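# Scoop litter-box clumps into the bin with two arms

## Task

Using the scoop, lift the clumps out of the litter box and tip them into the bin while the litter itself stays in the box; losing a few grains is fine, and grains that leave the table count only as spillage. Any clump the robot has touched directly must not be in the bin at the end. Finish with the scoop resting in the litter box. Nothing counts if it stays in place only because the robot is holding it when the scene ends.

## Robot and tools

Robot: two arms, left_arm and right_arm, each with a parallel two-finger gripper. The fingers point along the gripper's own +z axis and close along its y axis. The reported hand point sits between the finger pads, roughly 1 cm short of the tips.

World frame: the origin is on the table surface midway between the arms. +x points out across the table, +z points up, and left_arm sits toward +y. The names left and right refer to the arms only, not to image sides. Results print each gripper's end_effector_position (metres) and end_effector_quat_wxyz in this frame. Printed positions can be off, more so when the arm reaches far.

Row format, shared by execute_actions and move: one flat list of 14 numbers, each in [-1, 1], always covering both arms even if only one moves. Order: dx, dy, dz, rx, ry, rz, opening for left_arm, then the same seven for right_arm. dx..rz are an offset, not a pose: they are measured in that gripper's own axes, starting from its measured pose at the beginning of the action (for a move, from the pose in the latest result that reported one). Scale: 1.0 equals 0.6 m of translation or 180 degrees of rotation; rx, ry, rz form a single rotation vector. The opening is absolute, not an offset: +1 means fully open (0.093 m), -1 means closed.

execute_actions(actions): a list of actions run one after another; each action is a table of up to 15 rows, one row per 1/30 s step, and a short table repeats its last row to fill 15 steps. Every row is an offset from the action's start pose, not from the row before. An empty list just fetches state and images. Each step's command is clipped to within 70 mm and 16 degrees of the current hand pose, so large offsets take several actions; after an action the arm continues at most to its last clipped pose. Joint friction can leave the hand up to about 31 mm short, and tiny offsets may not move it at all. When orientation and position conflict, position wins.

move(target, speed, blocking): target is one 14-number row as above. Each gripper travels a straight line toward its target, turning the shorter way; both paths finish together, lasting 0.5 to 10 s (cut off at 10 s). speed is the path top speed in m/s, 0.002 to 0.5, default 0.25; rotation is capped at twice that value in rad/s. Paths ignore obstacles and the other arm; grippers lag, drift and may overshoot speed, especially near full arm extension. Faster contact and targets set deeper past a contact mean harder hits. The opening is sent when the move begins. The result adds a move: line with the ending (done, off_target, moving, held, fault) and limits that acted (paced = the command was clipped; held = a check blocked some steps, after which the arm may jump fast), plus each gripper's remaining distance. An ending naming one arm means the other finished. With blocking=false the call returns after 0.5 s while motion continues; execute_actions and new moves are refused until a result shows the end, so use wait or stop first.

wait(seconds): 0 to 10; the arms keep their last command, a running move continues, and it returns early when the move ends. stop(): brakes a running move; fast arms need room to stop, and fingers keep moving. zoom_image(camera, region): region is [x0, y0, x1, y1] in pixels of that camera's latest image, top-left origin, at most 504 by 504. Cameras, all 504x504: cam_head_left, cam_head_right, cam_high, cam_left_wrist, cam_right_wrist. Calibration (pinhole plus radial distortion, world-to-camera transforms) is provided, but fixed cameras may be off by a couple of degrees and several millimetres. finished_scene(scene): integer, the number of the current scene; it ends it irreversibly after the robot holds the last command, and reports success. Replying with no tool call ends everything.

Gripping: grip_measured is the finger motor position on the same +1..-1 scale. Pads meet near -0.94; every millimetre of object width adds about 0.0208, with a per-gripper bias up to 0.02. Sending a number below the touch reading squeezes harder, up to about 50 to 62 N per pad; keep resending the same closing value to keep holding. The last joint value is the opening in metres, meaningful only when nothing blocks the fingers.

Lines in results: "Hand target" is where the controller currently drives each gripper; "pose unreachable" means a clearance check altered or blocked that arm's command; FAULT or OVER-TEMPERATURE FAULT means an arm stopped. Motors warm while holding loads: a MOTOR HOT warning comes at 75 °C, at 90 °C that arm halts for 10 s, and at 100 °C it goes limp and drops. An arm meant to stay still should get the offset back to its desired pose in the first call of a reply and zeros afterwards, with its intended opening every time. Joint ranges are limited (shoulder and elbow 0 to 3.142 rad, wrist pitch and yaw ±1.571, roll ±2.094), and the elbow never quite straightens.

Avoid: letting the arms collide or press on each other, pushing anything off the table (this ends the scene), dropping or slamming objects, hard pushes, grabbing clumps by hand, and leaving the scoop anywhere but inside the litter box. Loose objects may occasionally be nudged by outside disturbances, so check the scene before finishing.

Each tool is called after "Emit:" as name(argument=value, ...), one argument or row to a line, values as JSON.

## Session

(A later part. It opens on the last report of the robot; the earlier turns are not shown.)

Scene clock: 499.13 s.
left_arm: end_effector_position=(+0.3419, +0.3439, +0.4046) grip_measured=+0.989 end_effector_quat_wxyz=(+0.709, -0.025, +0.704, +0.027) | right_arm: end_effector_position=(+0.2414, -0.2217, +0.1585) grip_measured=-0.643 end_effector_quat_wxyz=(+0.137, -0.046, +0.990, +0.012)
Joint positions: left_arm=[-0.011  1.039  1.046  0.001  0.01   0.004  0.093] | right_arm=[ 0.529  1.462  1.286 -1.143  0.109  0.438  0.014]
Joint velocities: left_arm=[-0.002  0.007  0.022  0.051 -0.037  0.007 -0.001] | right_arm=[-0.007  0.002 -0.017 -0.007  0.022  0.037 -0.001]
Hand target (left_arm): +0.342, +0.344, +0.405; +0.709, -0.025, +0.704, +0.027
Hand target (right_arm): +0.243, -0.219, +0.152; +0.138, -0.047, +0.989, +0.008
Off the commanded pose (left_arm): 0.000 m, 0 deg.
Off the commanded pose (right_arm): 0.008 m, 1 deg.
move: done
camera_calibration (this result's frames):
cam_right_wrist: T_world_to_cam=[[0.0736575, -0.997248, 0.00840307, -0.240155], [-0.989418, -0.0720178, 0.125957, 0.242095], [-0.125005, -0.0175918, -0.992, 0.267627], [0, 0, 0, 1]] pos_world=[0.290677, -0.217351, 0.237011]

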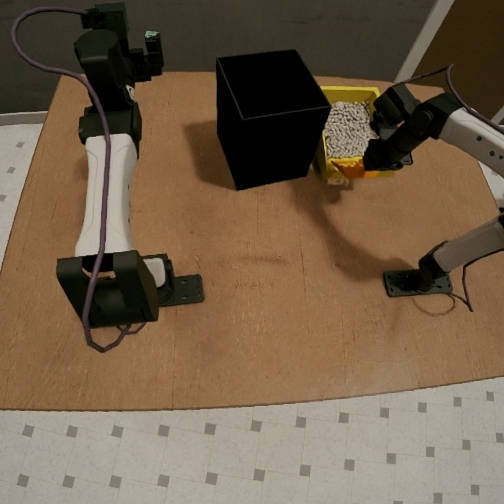

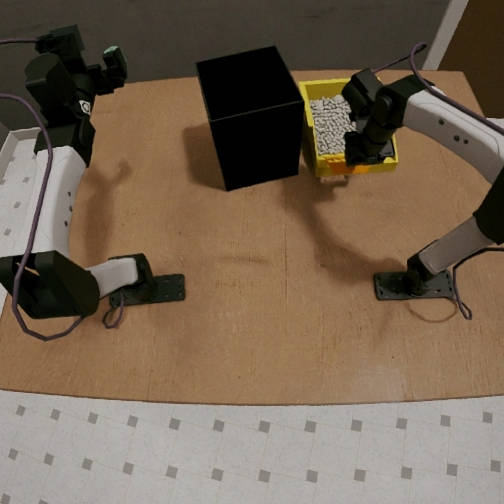

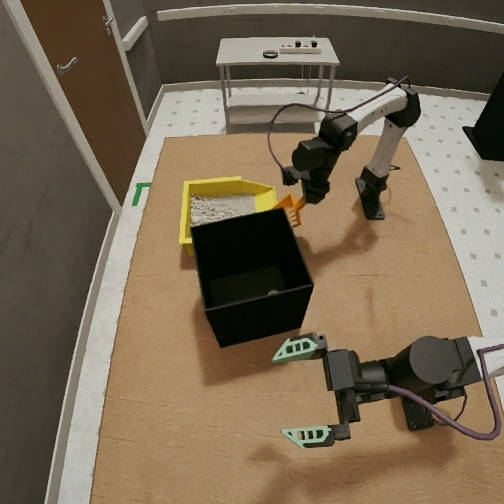

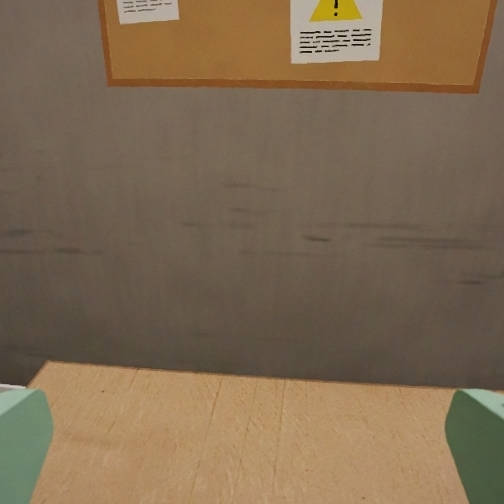

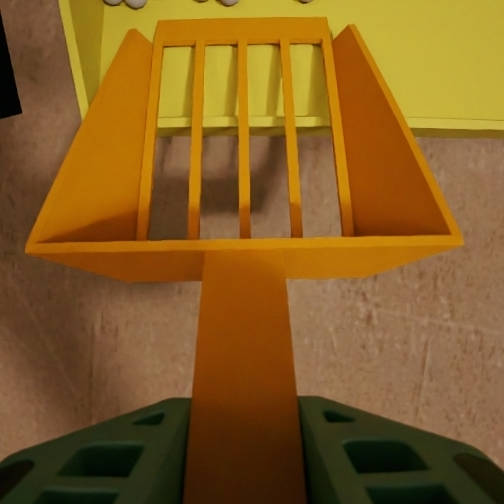

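Emit:
move(
  target=[0,0,0,0,0,0,1, -0.0547,-0.008,0.0518,0,-0.0217,0,-0.7],
  speed=0.06,
)

Emit:
move(
  target=[0,0,0,0,0,0,1, -0.1217,-0.0117,0.0952,0,-0.0444,0,-0.7],
  speed=0.06,
)

Scene clock: 509.37 s.
left_arm: end_effector_position=(+0.3419, +0.3439, +0.4046) grip_measured=+0.989 end_effector_quat_wxyz=(+0.709, -0.025, +0.704, +0.027) | right_arm: end_effector_position=(+0.2741, -0.2210, +0.1458) grip_measured=-0.643 end_effector_quat_wxyz=(+0.166, -0.048, +0.985, +0.014)
Joint positions: left_arm=[-0.011  1.039  1.046  0.001  0.01   0.004  0.093] | right_arm=[ 0.483  1.517  1.269 -1.008  0.117  0.383  0.014]
Joint velocities: left_arm=[-0.027  0.007 -0.012 -0.022  0.007  0.037 -0.   ] | right_arm=[-0.017 -0.002  0.002  0.007 -0.007  0.037 -0.001]
Hand target (left_arm): +0.342, +0.344, +0.405; +0.709, -0.025, +0.704, +0.027
Hand target (right_arm): +0.281, -0.223, +0.137; +0.170, -0.045, +0.984, +0.012
Off the commanded pose (left_arm): 0.000 m, 0 deg.
Off the commanded pose (right_arm): 0.011 m, 1 deg.
move: off_target (right_arm)
camera_calibration (this result's frames):
cam_right_wrist: T_world_to_cam=[[0.0780207, -0.99694, 0.00484519, -0.242467], [-0.994834, -0.0775374, 0.0655222, 0.285171], [-0.064946, -0.00993225, -0.997839, 0.245201], [0, 0, 0, 1]] pos_world=[0.31854, -0.217178, 0.22716]

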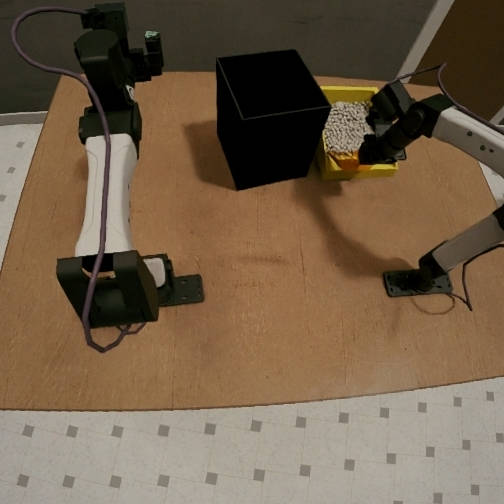

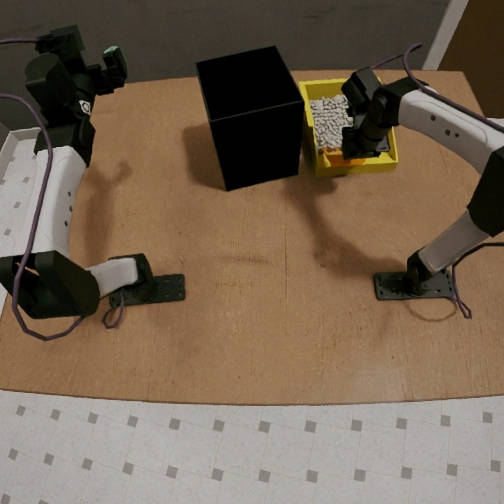

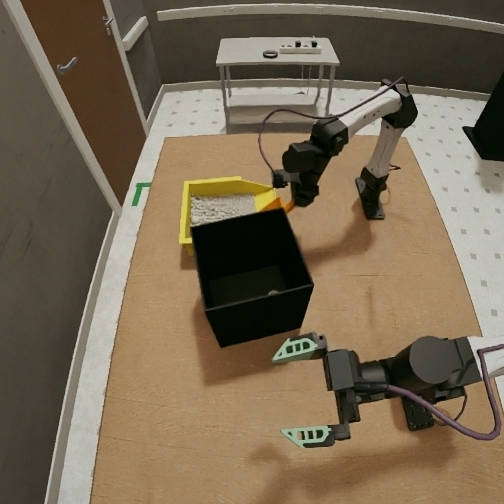

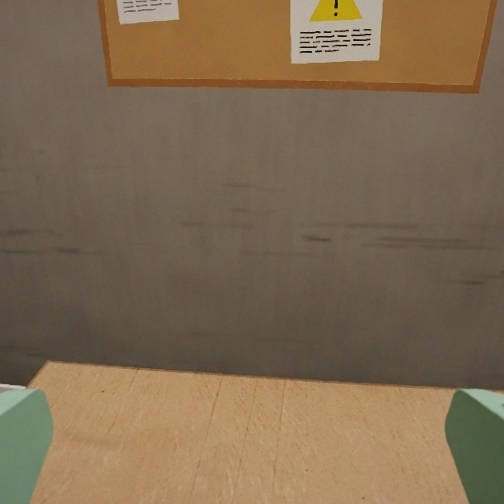

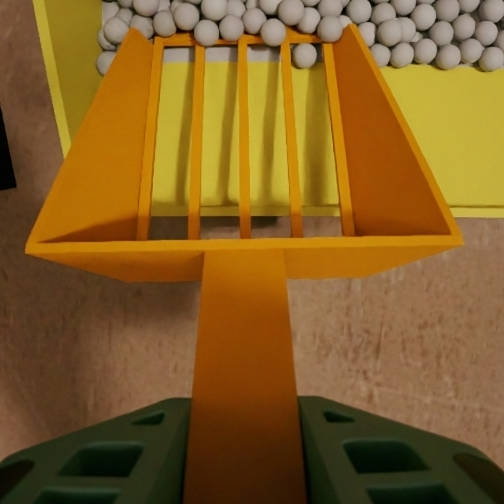

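Scene clock: 511.27 s.
left_arm: end_effector_position=(+0.3419, +0.3439, +0.4046) grip_measured=+0.989 end_effector_quat_wxyz=(+0.709, -0.025, +0.704, +0.027) | right_arm: end_effector_position=(+0.3499, -0.2195, +0.1162) grip_measured=-0.643 end_effector_quat_wxyz=(+0.227, -0.050, +0.973, +0.013)
Joint positions: left_arm=[-0.011  1.039  1.046  0.001  0.01   0.004  0.093] | right_arm=[ 0.404  1.692  1.287 -0.727  0.136  0.286  0.014]
Joint velocities: left_arm=[-0.007  0.012 -0.002  0.022  0.051  0.022  0.   ] | right_arm=[ 0.002  0.012 -0.007 -0.081  0.022 -0.037  0.001]
Hand target (left_arm): +0.342, +0.344, +0.405; +0.709, -0.025, +0.704, +0.027
Hand target (right_arm): +0.361, -0.220, +0.115; +0.234, -0.046, +0.971, +0.016
Off the commanded pose (left_arm): 0.000 m, 0 deg.
Off the commanded pose (right_arm): 0.012 m, 1 deg.
move: off_target (right_arm)
camera_calibration (this result's frames):
cam_right_wrist: T_world_to_cam=[[0.0803856, -0.99669, 0.0121236, -0.248342], [-0.995058, -0.0809534, -0.0574989, 0.376254], [0.05829, -0.00744164, -0.998272, 0.178023], [0, 0, 0, 1]] pos_world=[0.383981, -0.215736, 0.202361]

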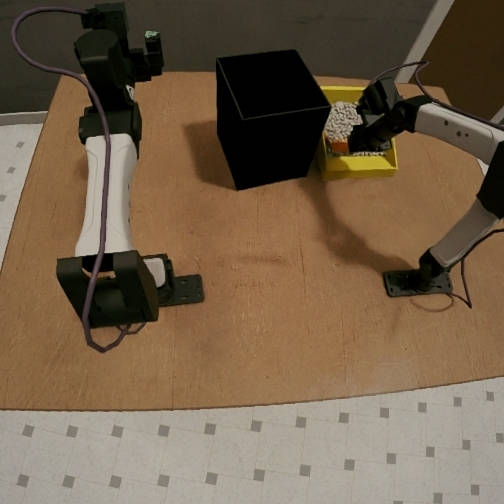

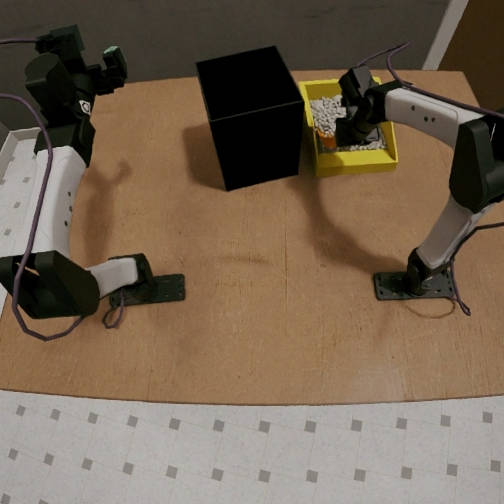

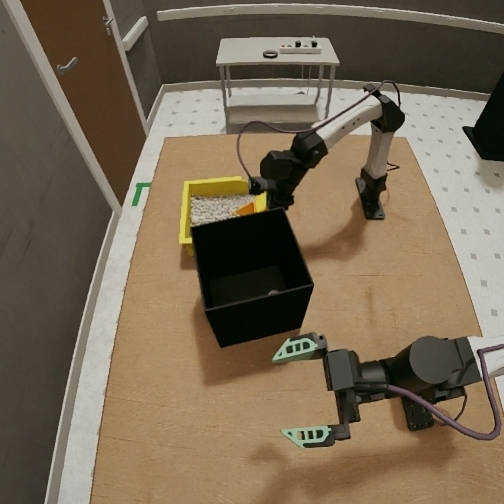

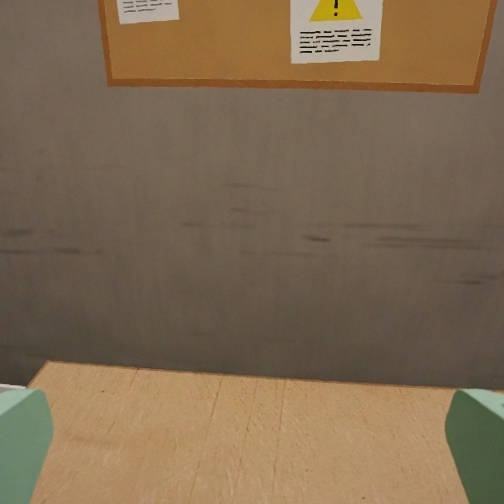

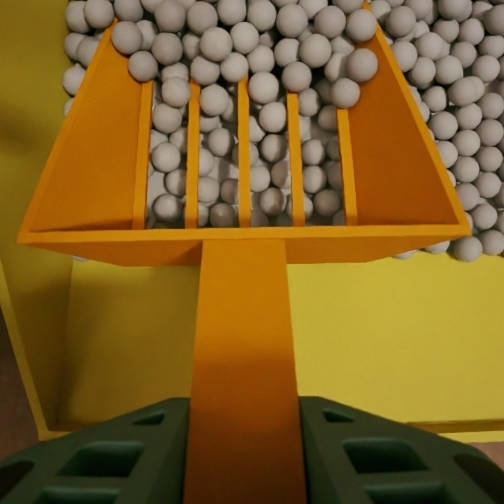

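Emit:
move(
  target=[0,0,0,0,0,0,1, -0.1083,0.005,0.0442,0,0.011,0,-0.75],
  speed=0.05,
)

Emit:
zoom_image(
  camera="cam_head_right",
  region=[290, 65, 410, 185],
)

Scene clock: 521.00 s.
left_arm: end_effector_position=(+0.3419, +0.3439, +0.4046) grip_measured=+0.989 end_effector_quat_wxyz=(+0.709, -0.025, +0.704, +0.027) | right_arm: end_effector_position=(+0.4116, -0.2088, +0.1237) grip_measured=-0.643 end_effector_quat_wxyz=(+0.210, -0.049, +0.976, +0.008)
Joint positions: left_arm=[-0.011  1.039  1.046  0.001  0.01   0.004  0.093] | right_arm=[ 0.365  1.949  1.654 -0.868  0.118  0.255  0.014]
Joint velocities: left_arm=[ 0.007 -0.002 -0.017  0.051  0.007  0.007  0.   ] | right_arm=[-0.027 -0.007  0.012  0.007  0.051  0.007 -0.001]
Hand target (left_arm): +0.342, +0.344, +0.405; +0.709, -0.025, +0.704, +0.027
Hand target (right_arm): +0.419, -0.210, +0.120; +0.210, -0.051, +0.976, +0.012
Off the commanded pose (left_arm): 0.000 m, 0 deg.
Off the commanded pose (right_arm): 0.008 m, 0 deg.
move: done
camera_calibration (this result's frames):
cam_right_wrist: T_world_to_cam=[[0.0768019, -0.996848, 0.019903, -0.242209], [-0.996736, -0.0772611, -0.0234278, 0.436147], [0.0248917, -0.0180388, -0.999527, 0.193739], [0, 0, 0, 1]] pos_world=[0.448503, -0.204254, 0.208686]

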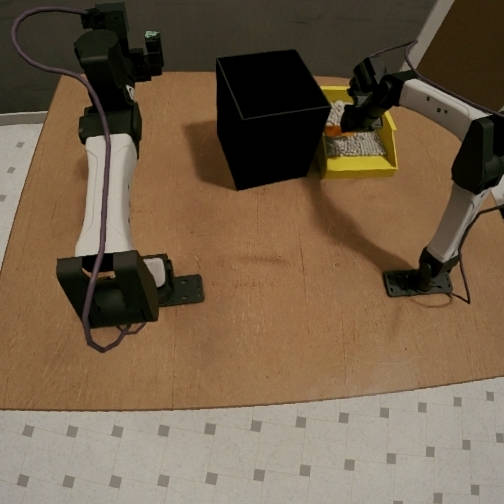

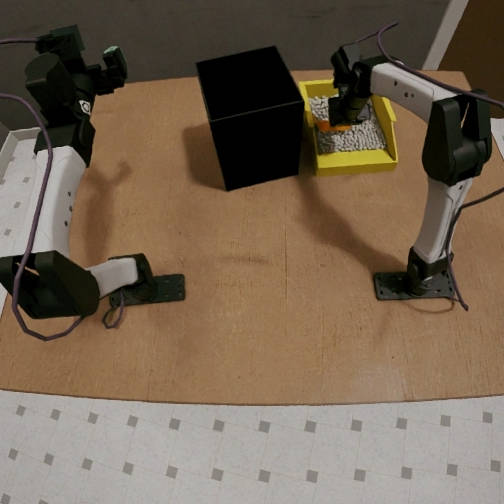

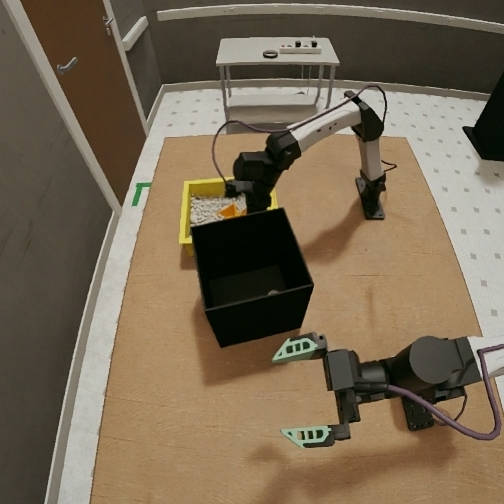

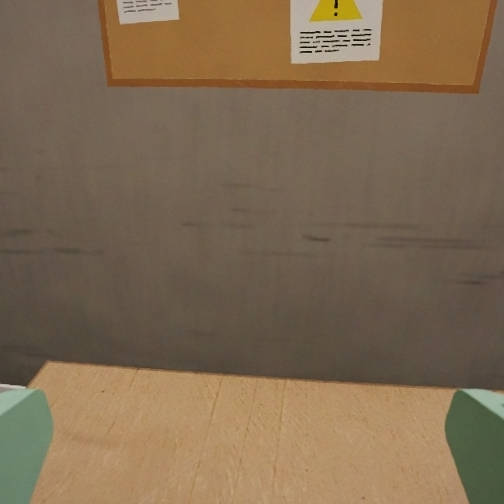

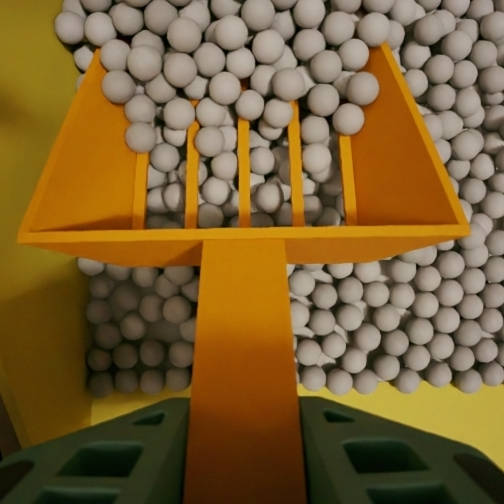

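Region (290, 65, 410, 185) of cam_head_right's 504x504 image, scaled by 4.200, with more detail than that image has.

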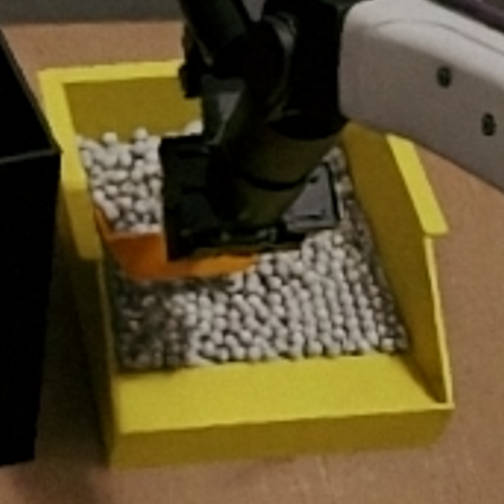

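Emit:
zoom_image(
  camera="cam_head_left",
  region=[310, 80, 380, 150],
)

Emit:
zoom_image(
  camera="cam_high",
  region=[175, 175, 255, 245],
)

Region (310, 80, 380, 150) of cam_head_left's 504x504 image, scaled by 7.200, with more detail than that image has.

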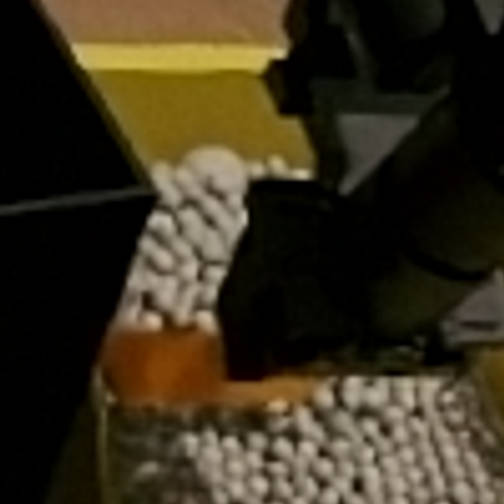

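Region (175, 175, 255, 245) of cam_high's 504x504 image, scaled by 6.300, with more detail than that image has; it fills the top 441 rows of this view, and the rest is white.

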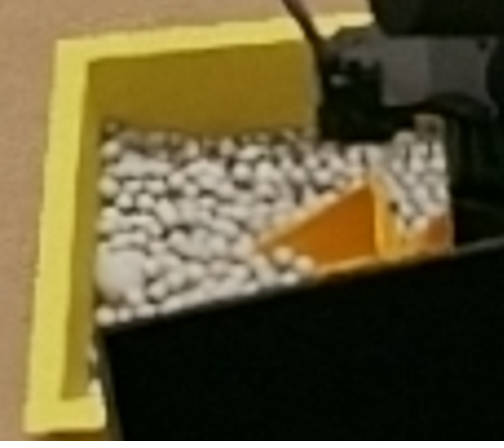

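Emit:
move(
  target=[0,0,0,0,0,0,1, -0.0595,-0.01,0.0305,0,0,0,-0.75],
  speed=0.04,
)

Emit:
zoom_image(
  camera="cam_high",
  region=[175, 175, 255, 245],
)

Scene clock: 537.13 s.
left_arm: end_effector_position=(+0.3419, +0.3439, +0.4046) grip_measured=+0.989 end_effector_quat_wxyz=(+0.709, -0.025, +0.704, +0.027) | right_arm: end_effector_position=(+0.4370, -0.2083, +0.1273) grip_measured=-0.643 end_effector_quat_wxyz=(+0.200, -0.051, +0.978, +0.008)
Joint positions: left_arm=[-0.011  1.039  1.046  0.001  0.01   0.004  0.093] | right_arm=[ 0.341  2.065  1.843 -0.958  0.104  0.232  0.014]
Joint velocities: left_arm=[-0.007 -0.012 -0.022 -0.037 -0.037 -0.037 -0.001] | right_arm=[ 0.002  0.012 -0.007  0.022 -0.007 -0.007  0.001]
Hand target (left_arm): +0.342, +0.344, +0.405; +0.709, -0.025, +0.704, +0.027
Hand target (right_arm): +0.451, -0.211, +0.121; +0.210, -0.049, +0.976, +0.008
Off the commanded pose (left_arm): 0.000 m, 0 deg.
Off the commanded pose (right_arm): 0.016 m, 1 deg.
move: off_target (right_arm)
camera_calibration (this result's frames):
cam_right_wrist: T_world_to_cam=[[0.0803895, -0.996528, 0.021669, -0.245493], [-0.996752, -0.0804728, -0.00299577, 0.45839], [0.00472913, -0.0213578, -0.999761, 0.204876], [0, 0, 0, 1]] pos_world=[0.475667, -0.203377, 0.21152]

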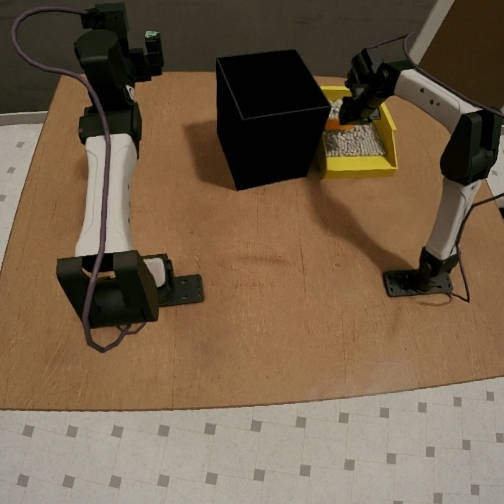

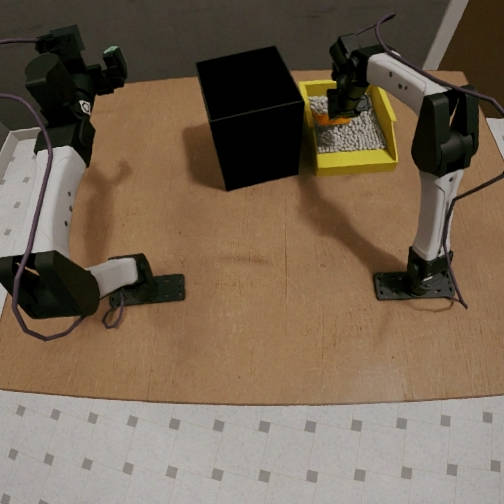

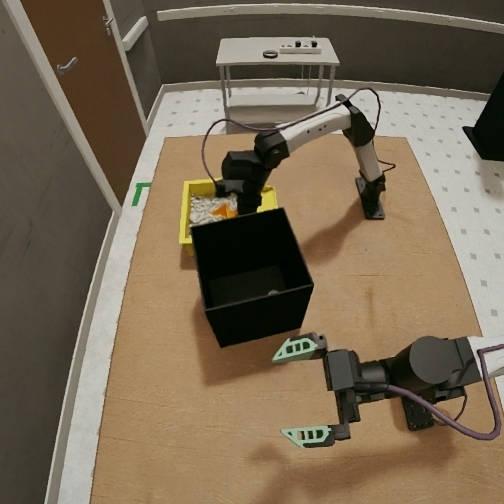

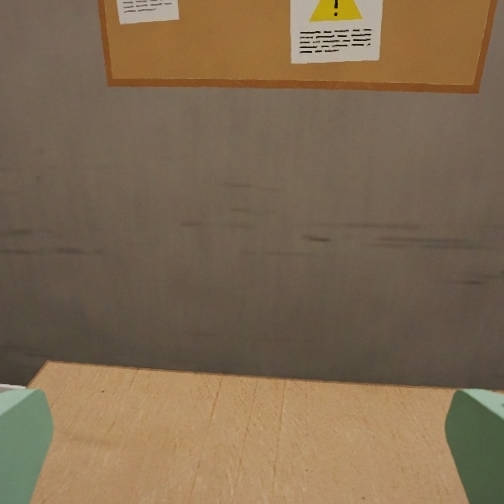

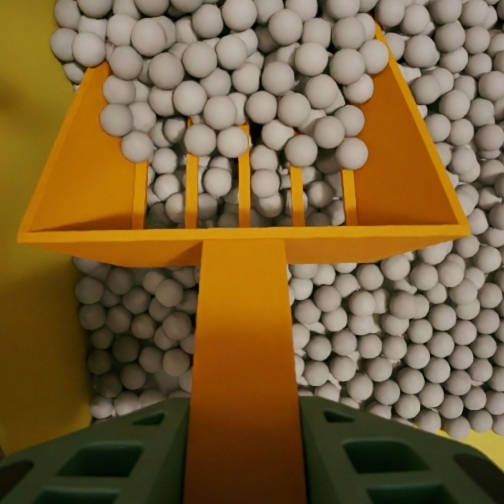

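Region (175, 175, 255, 245) of cam_high's 504x504 image, scaled by 6.300, with more detail than that image has; it fills the top 441 rows of this view, and the rest is white.

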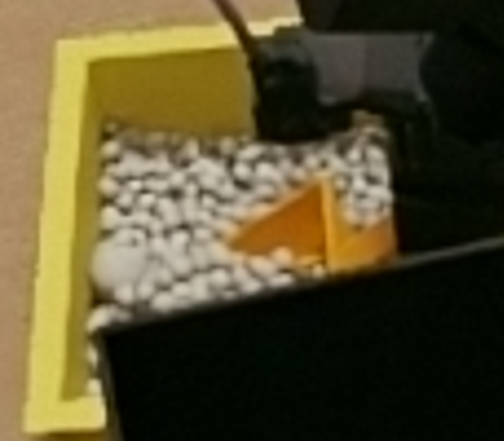

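Emit:
move(
  target=[0,0,0,0,0,0,1, -0.036,0,0.020,0,-0.025,0,-0.75],
  speed=0.03,
)

Emit:
zoom_image(
  camera="cam_high",
  region=[175, 175, 255, 245],
)

Scene clock: 544.73 s.
left_arm: end_effector_position=(+0.3419, +0.3439, +0.4046) grip_measured=+0.989 end_effector_quat_wxyz=(+0.709, -0.025, +0.704, +0.027) | right_arm: end_effector_position=(+0.4374, -0.2082, +0.1275) grip_measured=-0.643 end_effector_quat_wxyz=(+0.201, -0.051, +0.978, +0.008)
Joint positions: left_arm=[-0.011  1.039  1.046  0.001  0.01   0.004  0.093] | right_arm=[ 0.341  2.065  1.843 -0.957  0.104  0.233  0.014]
Joint velocities: left_arm=[ 0.002 -0.012  0.002  0.037  0.007  0.022 -0.   ] | right_arm=[ 0.002 -0.012  0.007  0.007 -0.081  0.022 -0.002]
Hand target (left_arm): +0.342, +0.344, +0.405; +0.709, -0.025, +0.704, +0.027
Hand target (right_arm): +0.459, -0.207, +0.126; +0.237, -0.050, +0.970, +0.008
Off the commanded pose (left_arm): 0.000 m, 0 deg.
Off the commanded pose (right_arm): 0.024 m, 4 deg.
move: off_target (right_arm)
camera_calibration (this result's frames):
cam_right_wrist: T_world_to_cam=[[0.0798541, -0.996578, 0.0213365, -0.245177], [-0.996785, -0.0799761, -0.00492546, 0.459178], [0.00661502, -0.0208745, -0.99976, 0.204334], [0, 0, 0, 1]] pos_world=[0.475929, -0.203349, 0.211777]

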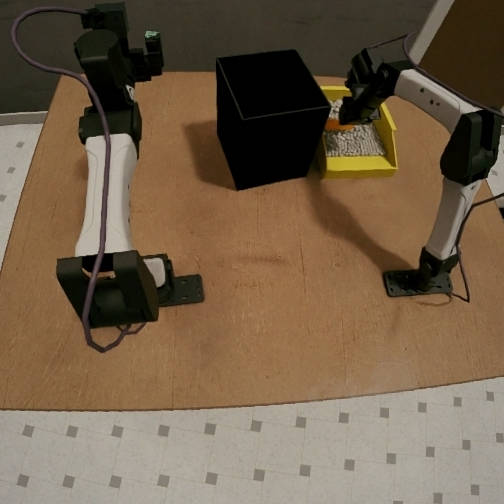

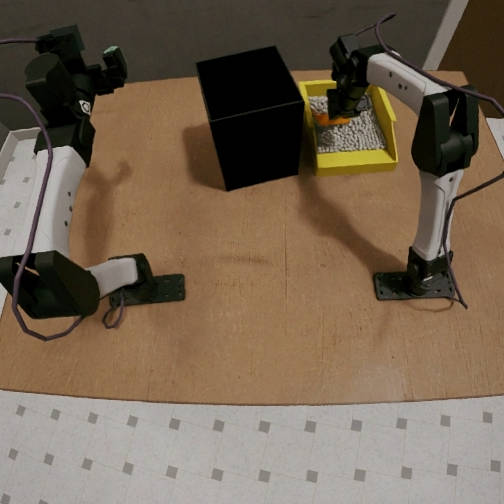

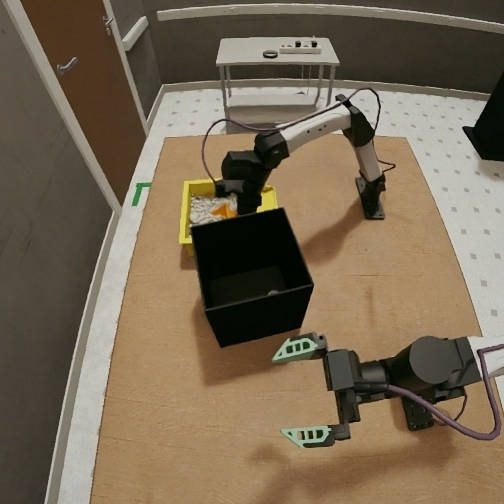

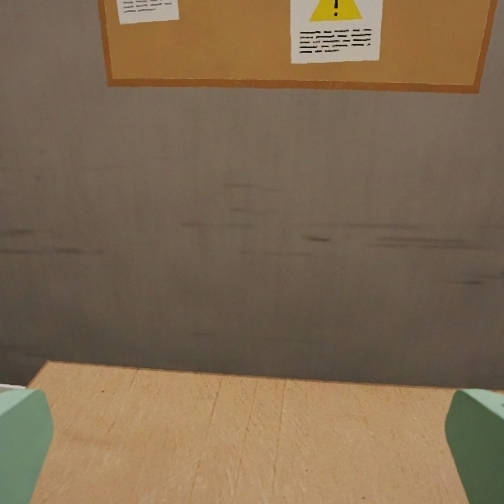

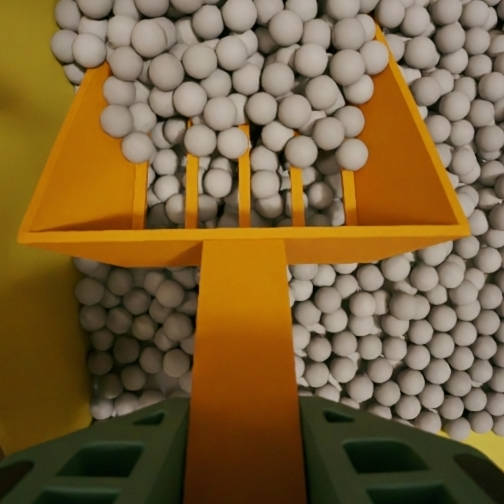

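Region (175, 175, 255, 245) of cam_high's 504x504 image, scaled by 6.300, with more detail than that image has; it fills the top 441 rows of this view, and the rest is white.

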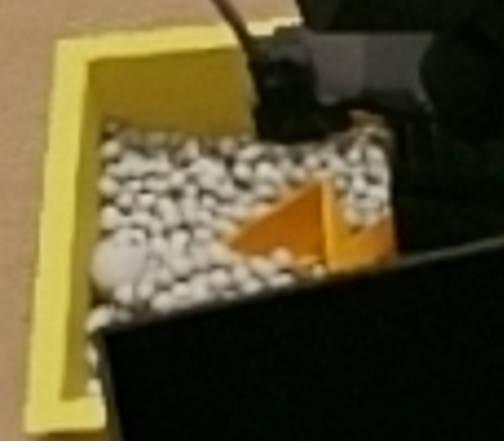

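Emit:
execute_actions(
  actions=[],
)

Scene clock: 558.33 s.
left_arm: end_effector_position=(+0.3419, +0.3439, +0.4046) grip_measured=+0.989 end_effector_quat_wxyz=(+0.709, -0.025, +0.704, +0.027) | right_arm: end_effector_position=(+0.4374, -0.2082, +0.1275) grip_measured=-0.643 end_effector_quat_wxyz=(+0.201, -0.051, +0.978, +0.008)
Joint positions: left_arm=[-0.011  1.039  1.046  0.001  0.01   0.004  0.093] | right_arm=[ 0.341  2.065  1.843 -0.957  0.104  0.233  0.014]
Joint velocities: left_arm=[ 0.002 -0.012  0.007 -0.007  0.037 -0.095 -0.002] | right_arm=[ 0.012  0.002  0.007  0.051 -0.037  0.007 -0.001]
Hand target (left_arm): +0.342, +0.344, +0.405; +0.709, -0.025, +0.704, +0.027
Hand target (right_arm): +0.459, -0.207, +0.126; +0.237, -0.050, +0.970, +0.008
Off the commanded pose (left_arm): 0.000 m, 0 deg.
Off the commanded pose (right_arm): 0.024 m, 4 deg.
camera_calibration (this result's frames):
cam_right_wrist: T_world_to_cam=[[0.0798541, -0.996578, 0.0213365, -0.245177], [-0.996785, -0.0799761, -0.00492546, 0.459178], [0.00661502, -0.0208745, -0.99976, 0.204334], [0, 0, 0, 1]] pos_world=[0.475929, -0.203349, 0.211777]

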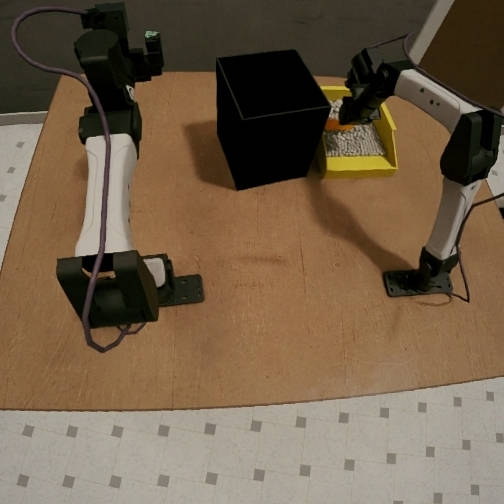

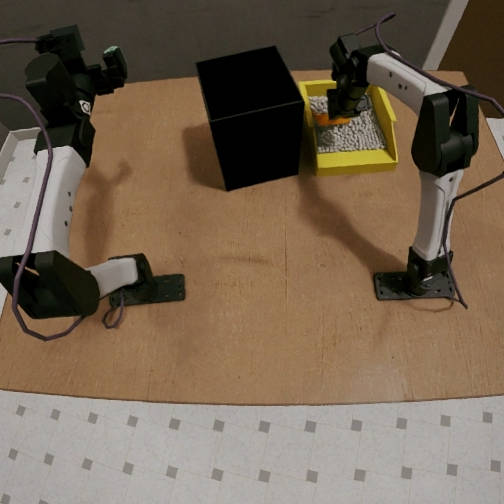

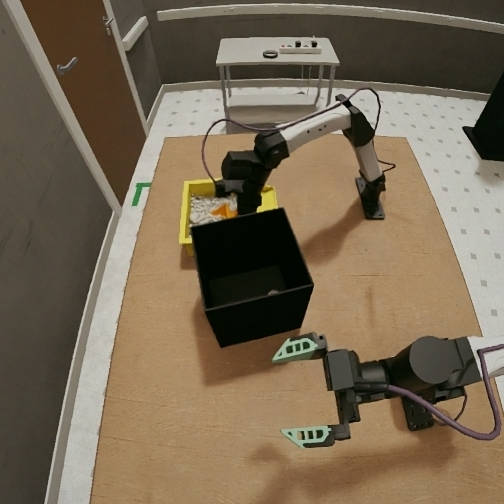

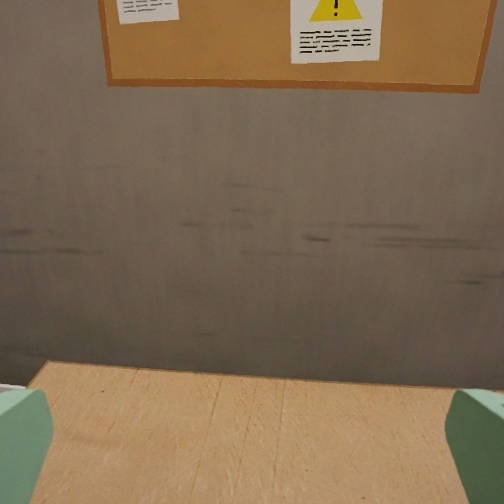

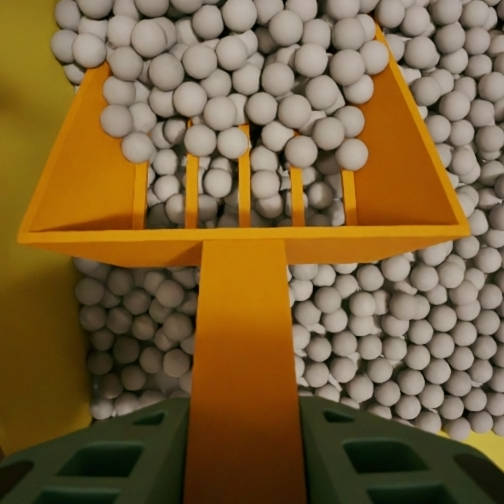

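Emit:
zoom_image(
  camera="cam_high",
  region=[170, 160, 290, 260],
)

Emit:
zoom_image(
  camera="cam_head_right",
  region=[290, 60, 410, 180],
)

Region (170, 160, 290, 260) of cam_high's 504x504 image, scaled by 4.200, with more detail than that image has.

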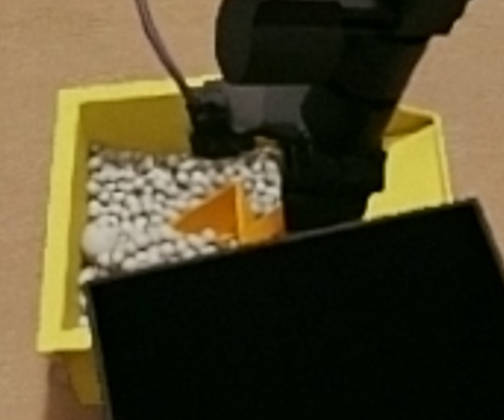

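Region (290, 60, 410, 180) of cam_head_right's 504x504 image, scaled by 4.200, with more detail than that image has.

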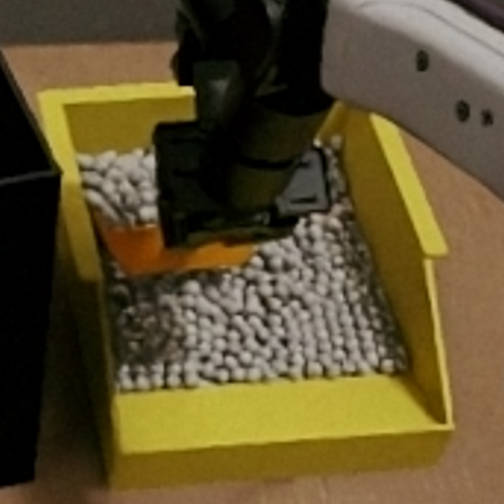

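Emit:
move(
  target=[0,0,0,0,0,0,1, 0.005,0,-0.004,0,-0.075,0,-0.72],
  speed=0.08,
)

Scene clock: 567.57 s.
left_arm: end_effector_position=(+0.3419, +0.3439, +0.4046) grip_measured=+0.989 end_effector_quat_wxyz=(+0.709, -0.025, +0.704, +0.027) | right_arm: end_effector_position=(+0.4216, -0.2119, +0.1132) grip_measured=-0.643 end_effector_quat_wxyz=(+0.271, -0.050, +0.961, +0.014)
Joint positions: left_arm=[-0.011  1.039  1.046  0.001  0.01   0.004  0.093] | right_arm=[ 0.358  1.889  1.474 -0.623  0.141  0.232  0.014]
Joint velocities: left_arm=[-0.007 -0.022 -0.007 -0.007  0.066  0.066 -0.   ] | right_arm=[-0.002 -0.012 -0.002  0.022 -0.051 -0.022  0.001]
Hand target (left_arm): +0.342, +0.344, +0.405; +0.709, -0.025, +0.704, +0.027
Hand target (right_arm): +0.433, -0.209, +0.130; +0.313, -0.047, +0.948, +0.013
Off the commanded pose (left_arm): 0.000 m, 0 deg.
Off the commanded pose (right_arm): 0.020 m, 5 deg.
move: off_target (right_arm)
camera_calibration (this result's frames):
cam_right_wrist: T_world_to_cam=[[0.0786757, -0.996817, 0.012862, -0.245888], [-0.985684, -0.079714, -0.148567, 0.454665], [0.14912, -0.000989255, -0.988819, 0.132959], [0, 0, 0, 1]] pos_world=[0.447674, -0.208731, 0.202183]

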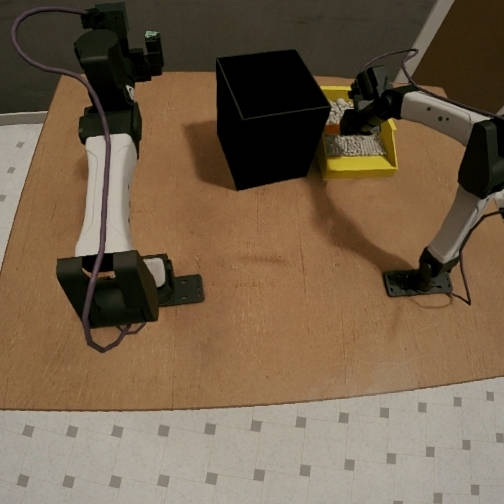

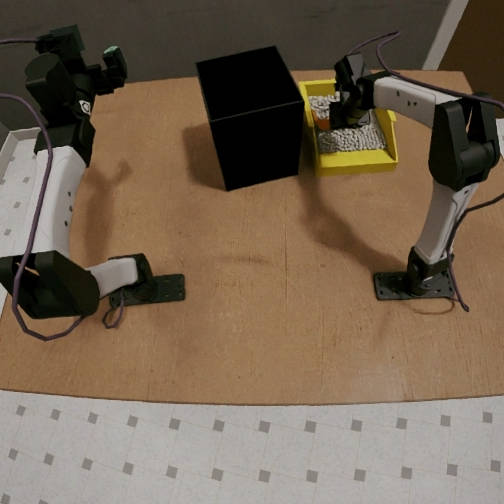

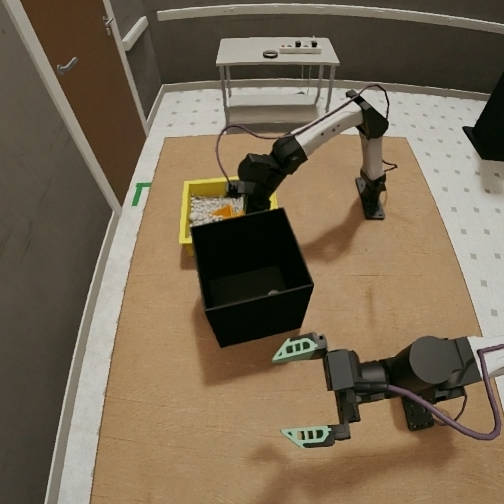

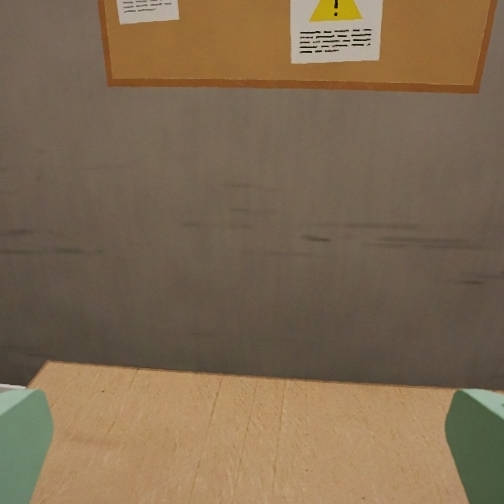

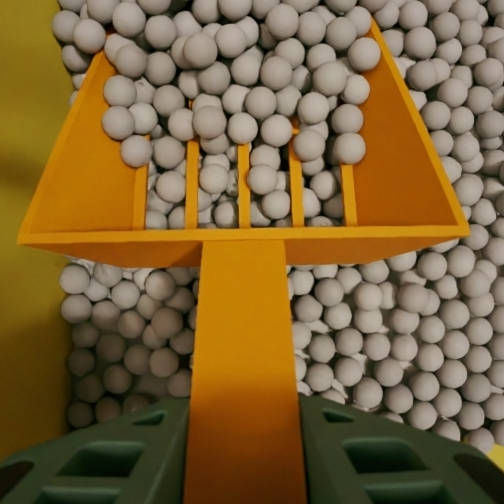

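Emit:
move(
  target=[0,0,0,0,0,0,1, -0.028,0,0.005,0,-0.08,0,-0.72],
  speed=0.08,
)

Scene clock: 574.77 s.
left_arm: end_effector_position=(+0.3419, +0.3439, +0.4046) grip_measured=+0.989 end_effector_quat_wxyz=(+0.709, -0.025, +0.704, +0.027) | right_arm: end_effector_position=(+0.4239, -0.2147, +0.1022) grip_measured=-0.643 end_effector_quat_wxyz=(+0.342, -0.047, +0.938, +0.019)
Joint positions: left_arm=[-0.011  1.039  1.046  0.001  0.01   0.004  0.093] | right_arm=[ 0.363  1.817  1.25  -0.323  0.175  0.218  0.014]
Joint velocities: left_arm=[-0.017  0.002 -0.002  0.037 -0.037 -0.022 -0.   ] | right_arm=[ 0.012 -0.002 -0.007  0.007 -0.007 -0.022  0.   ]
Hand target (left_arm): +0.342, +0.344, +0.405; +0.709, -0.025, +0.704, +0.027
Hand target (right_arm): +0.436, -0.211, +0.121; +0.387, -0.045, +0.921, +0.019
Off the commanded pose (left_arm): 0.000 m, 0 deg.
Off the commanded pose (right_arm): 0.022 m, 6 deg.
move: off_target (right_arm)
camera_calibration (this result's frames):
cam_right_wrist: T_world_to_cam=[[0.074486, -0.997211, 0.00463935, -0.246104], [-0.952953, -0.0725493, -0.294308, 0.457586], [0.293824, 0.0175007, -0.955699, 0.060956], [0, 0, 0, 1]] pos_world=[0.436479, -0.213287, 0.194068]

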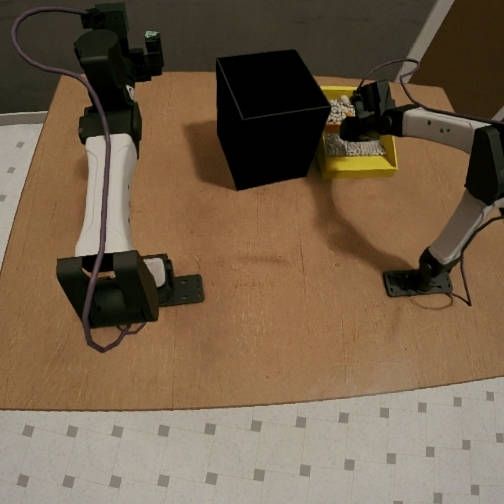

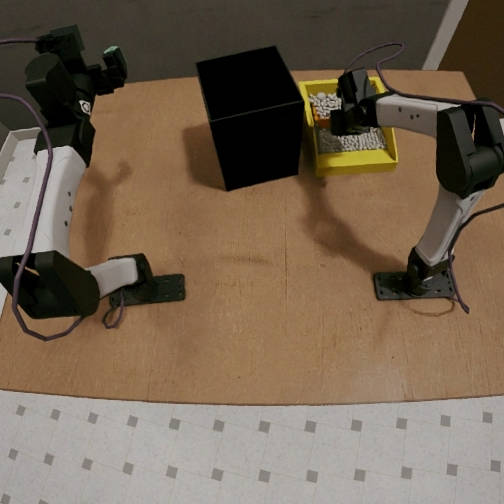

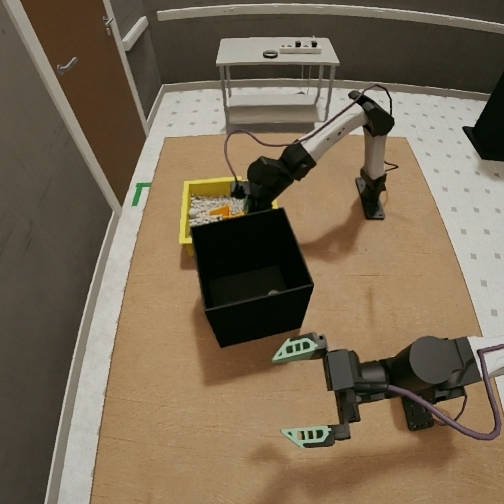

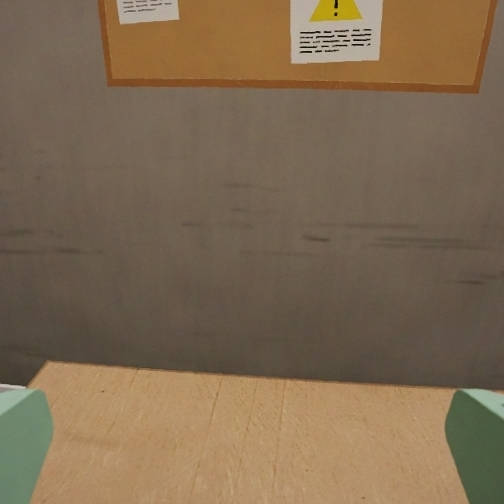

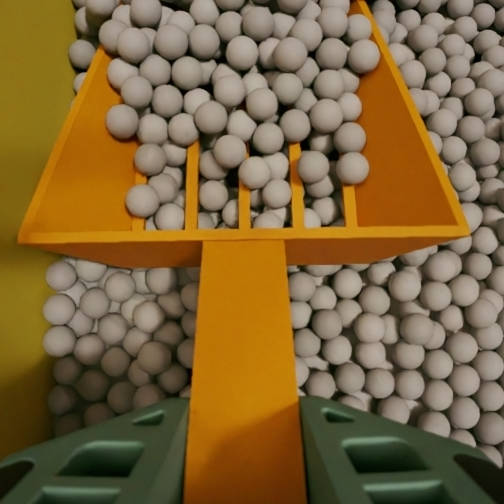

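Emit:
zoom_image(
  camera="cam_high",
  region=[170, 160, 290, 260],
)

Emit:
zoom_image(
  camera="cam_head_left",
  region=[310, 70, 410, 170],
)

Region (170, 160, 290, 260) of cam_high's 504x504 image, scaled by 4.200, with more detail than that image has.

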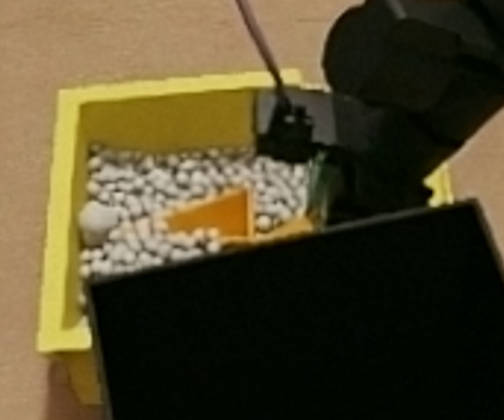

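Region (310, 70, 410, 170) of cam_head_left's 504x504 image, scaled by 5.040, with more detail than that image has.

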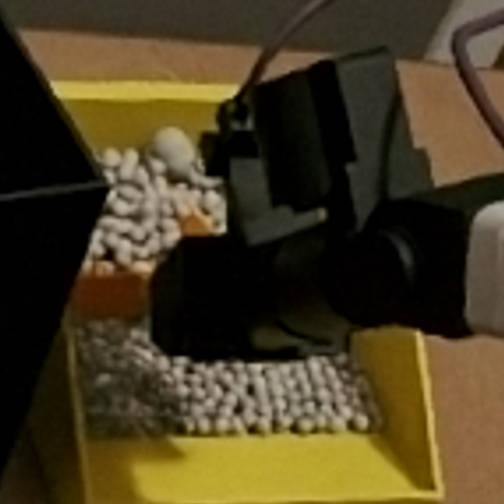

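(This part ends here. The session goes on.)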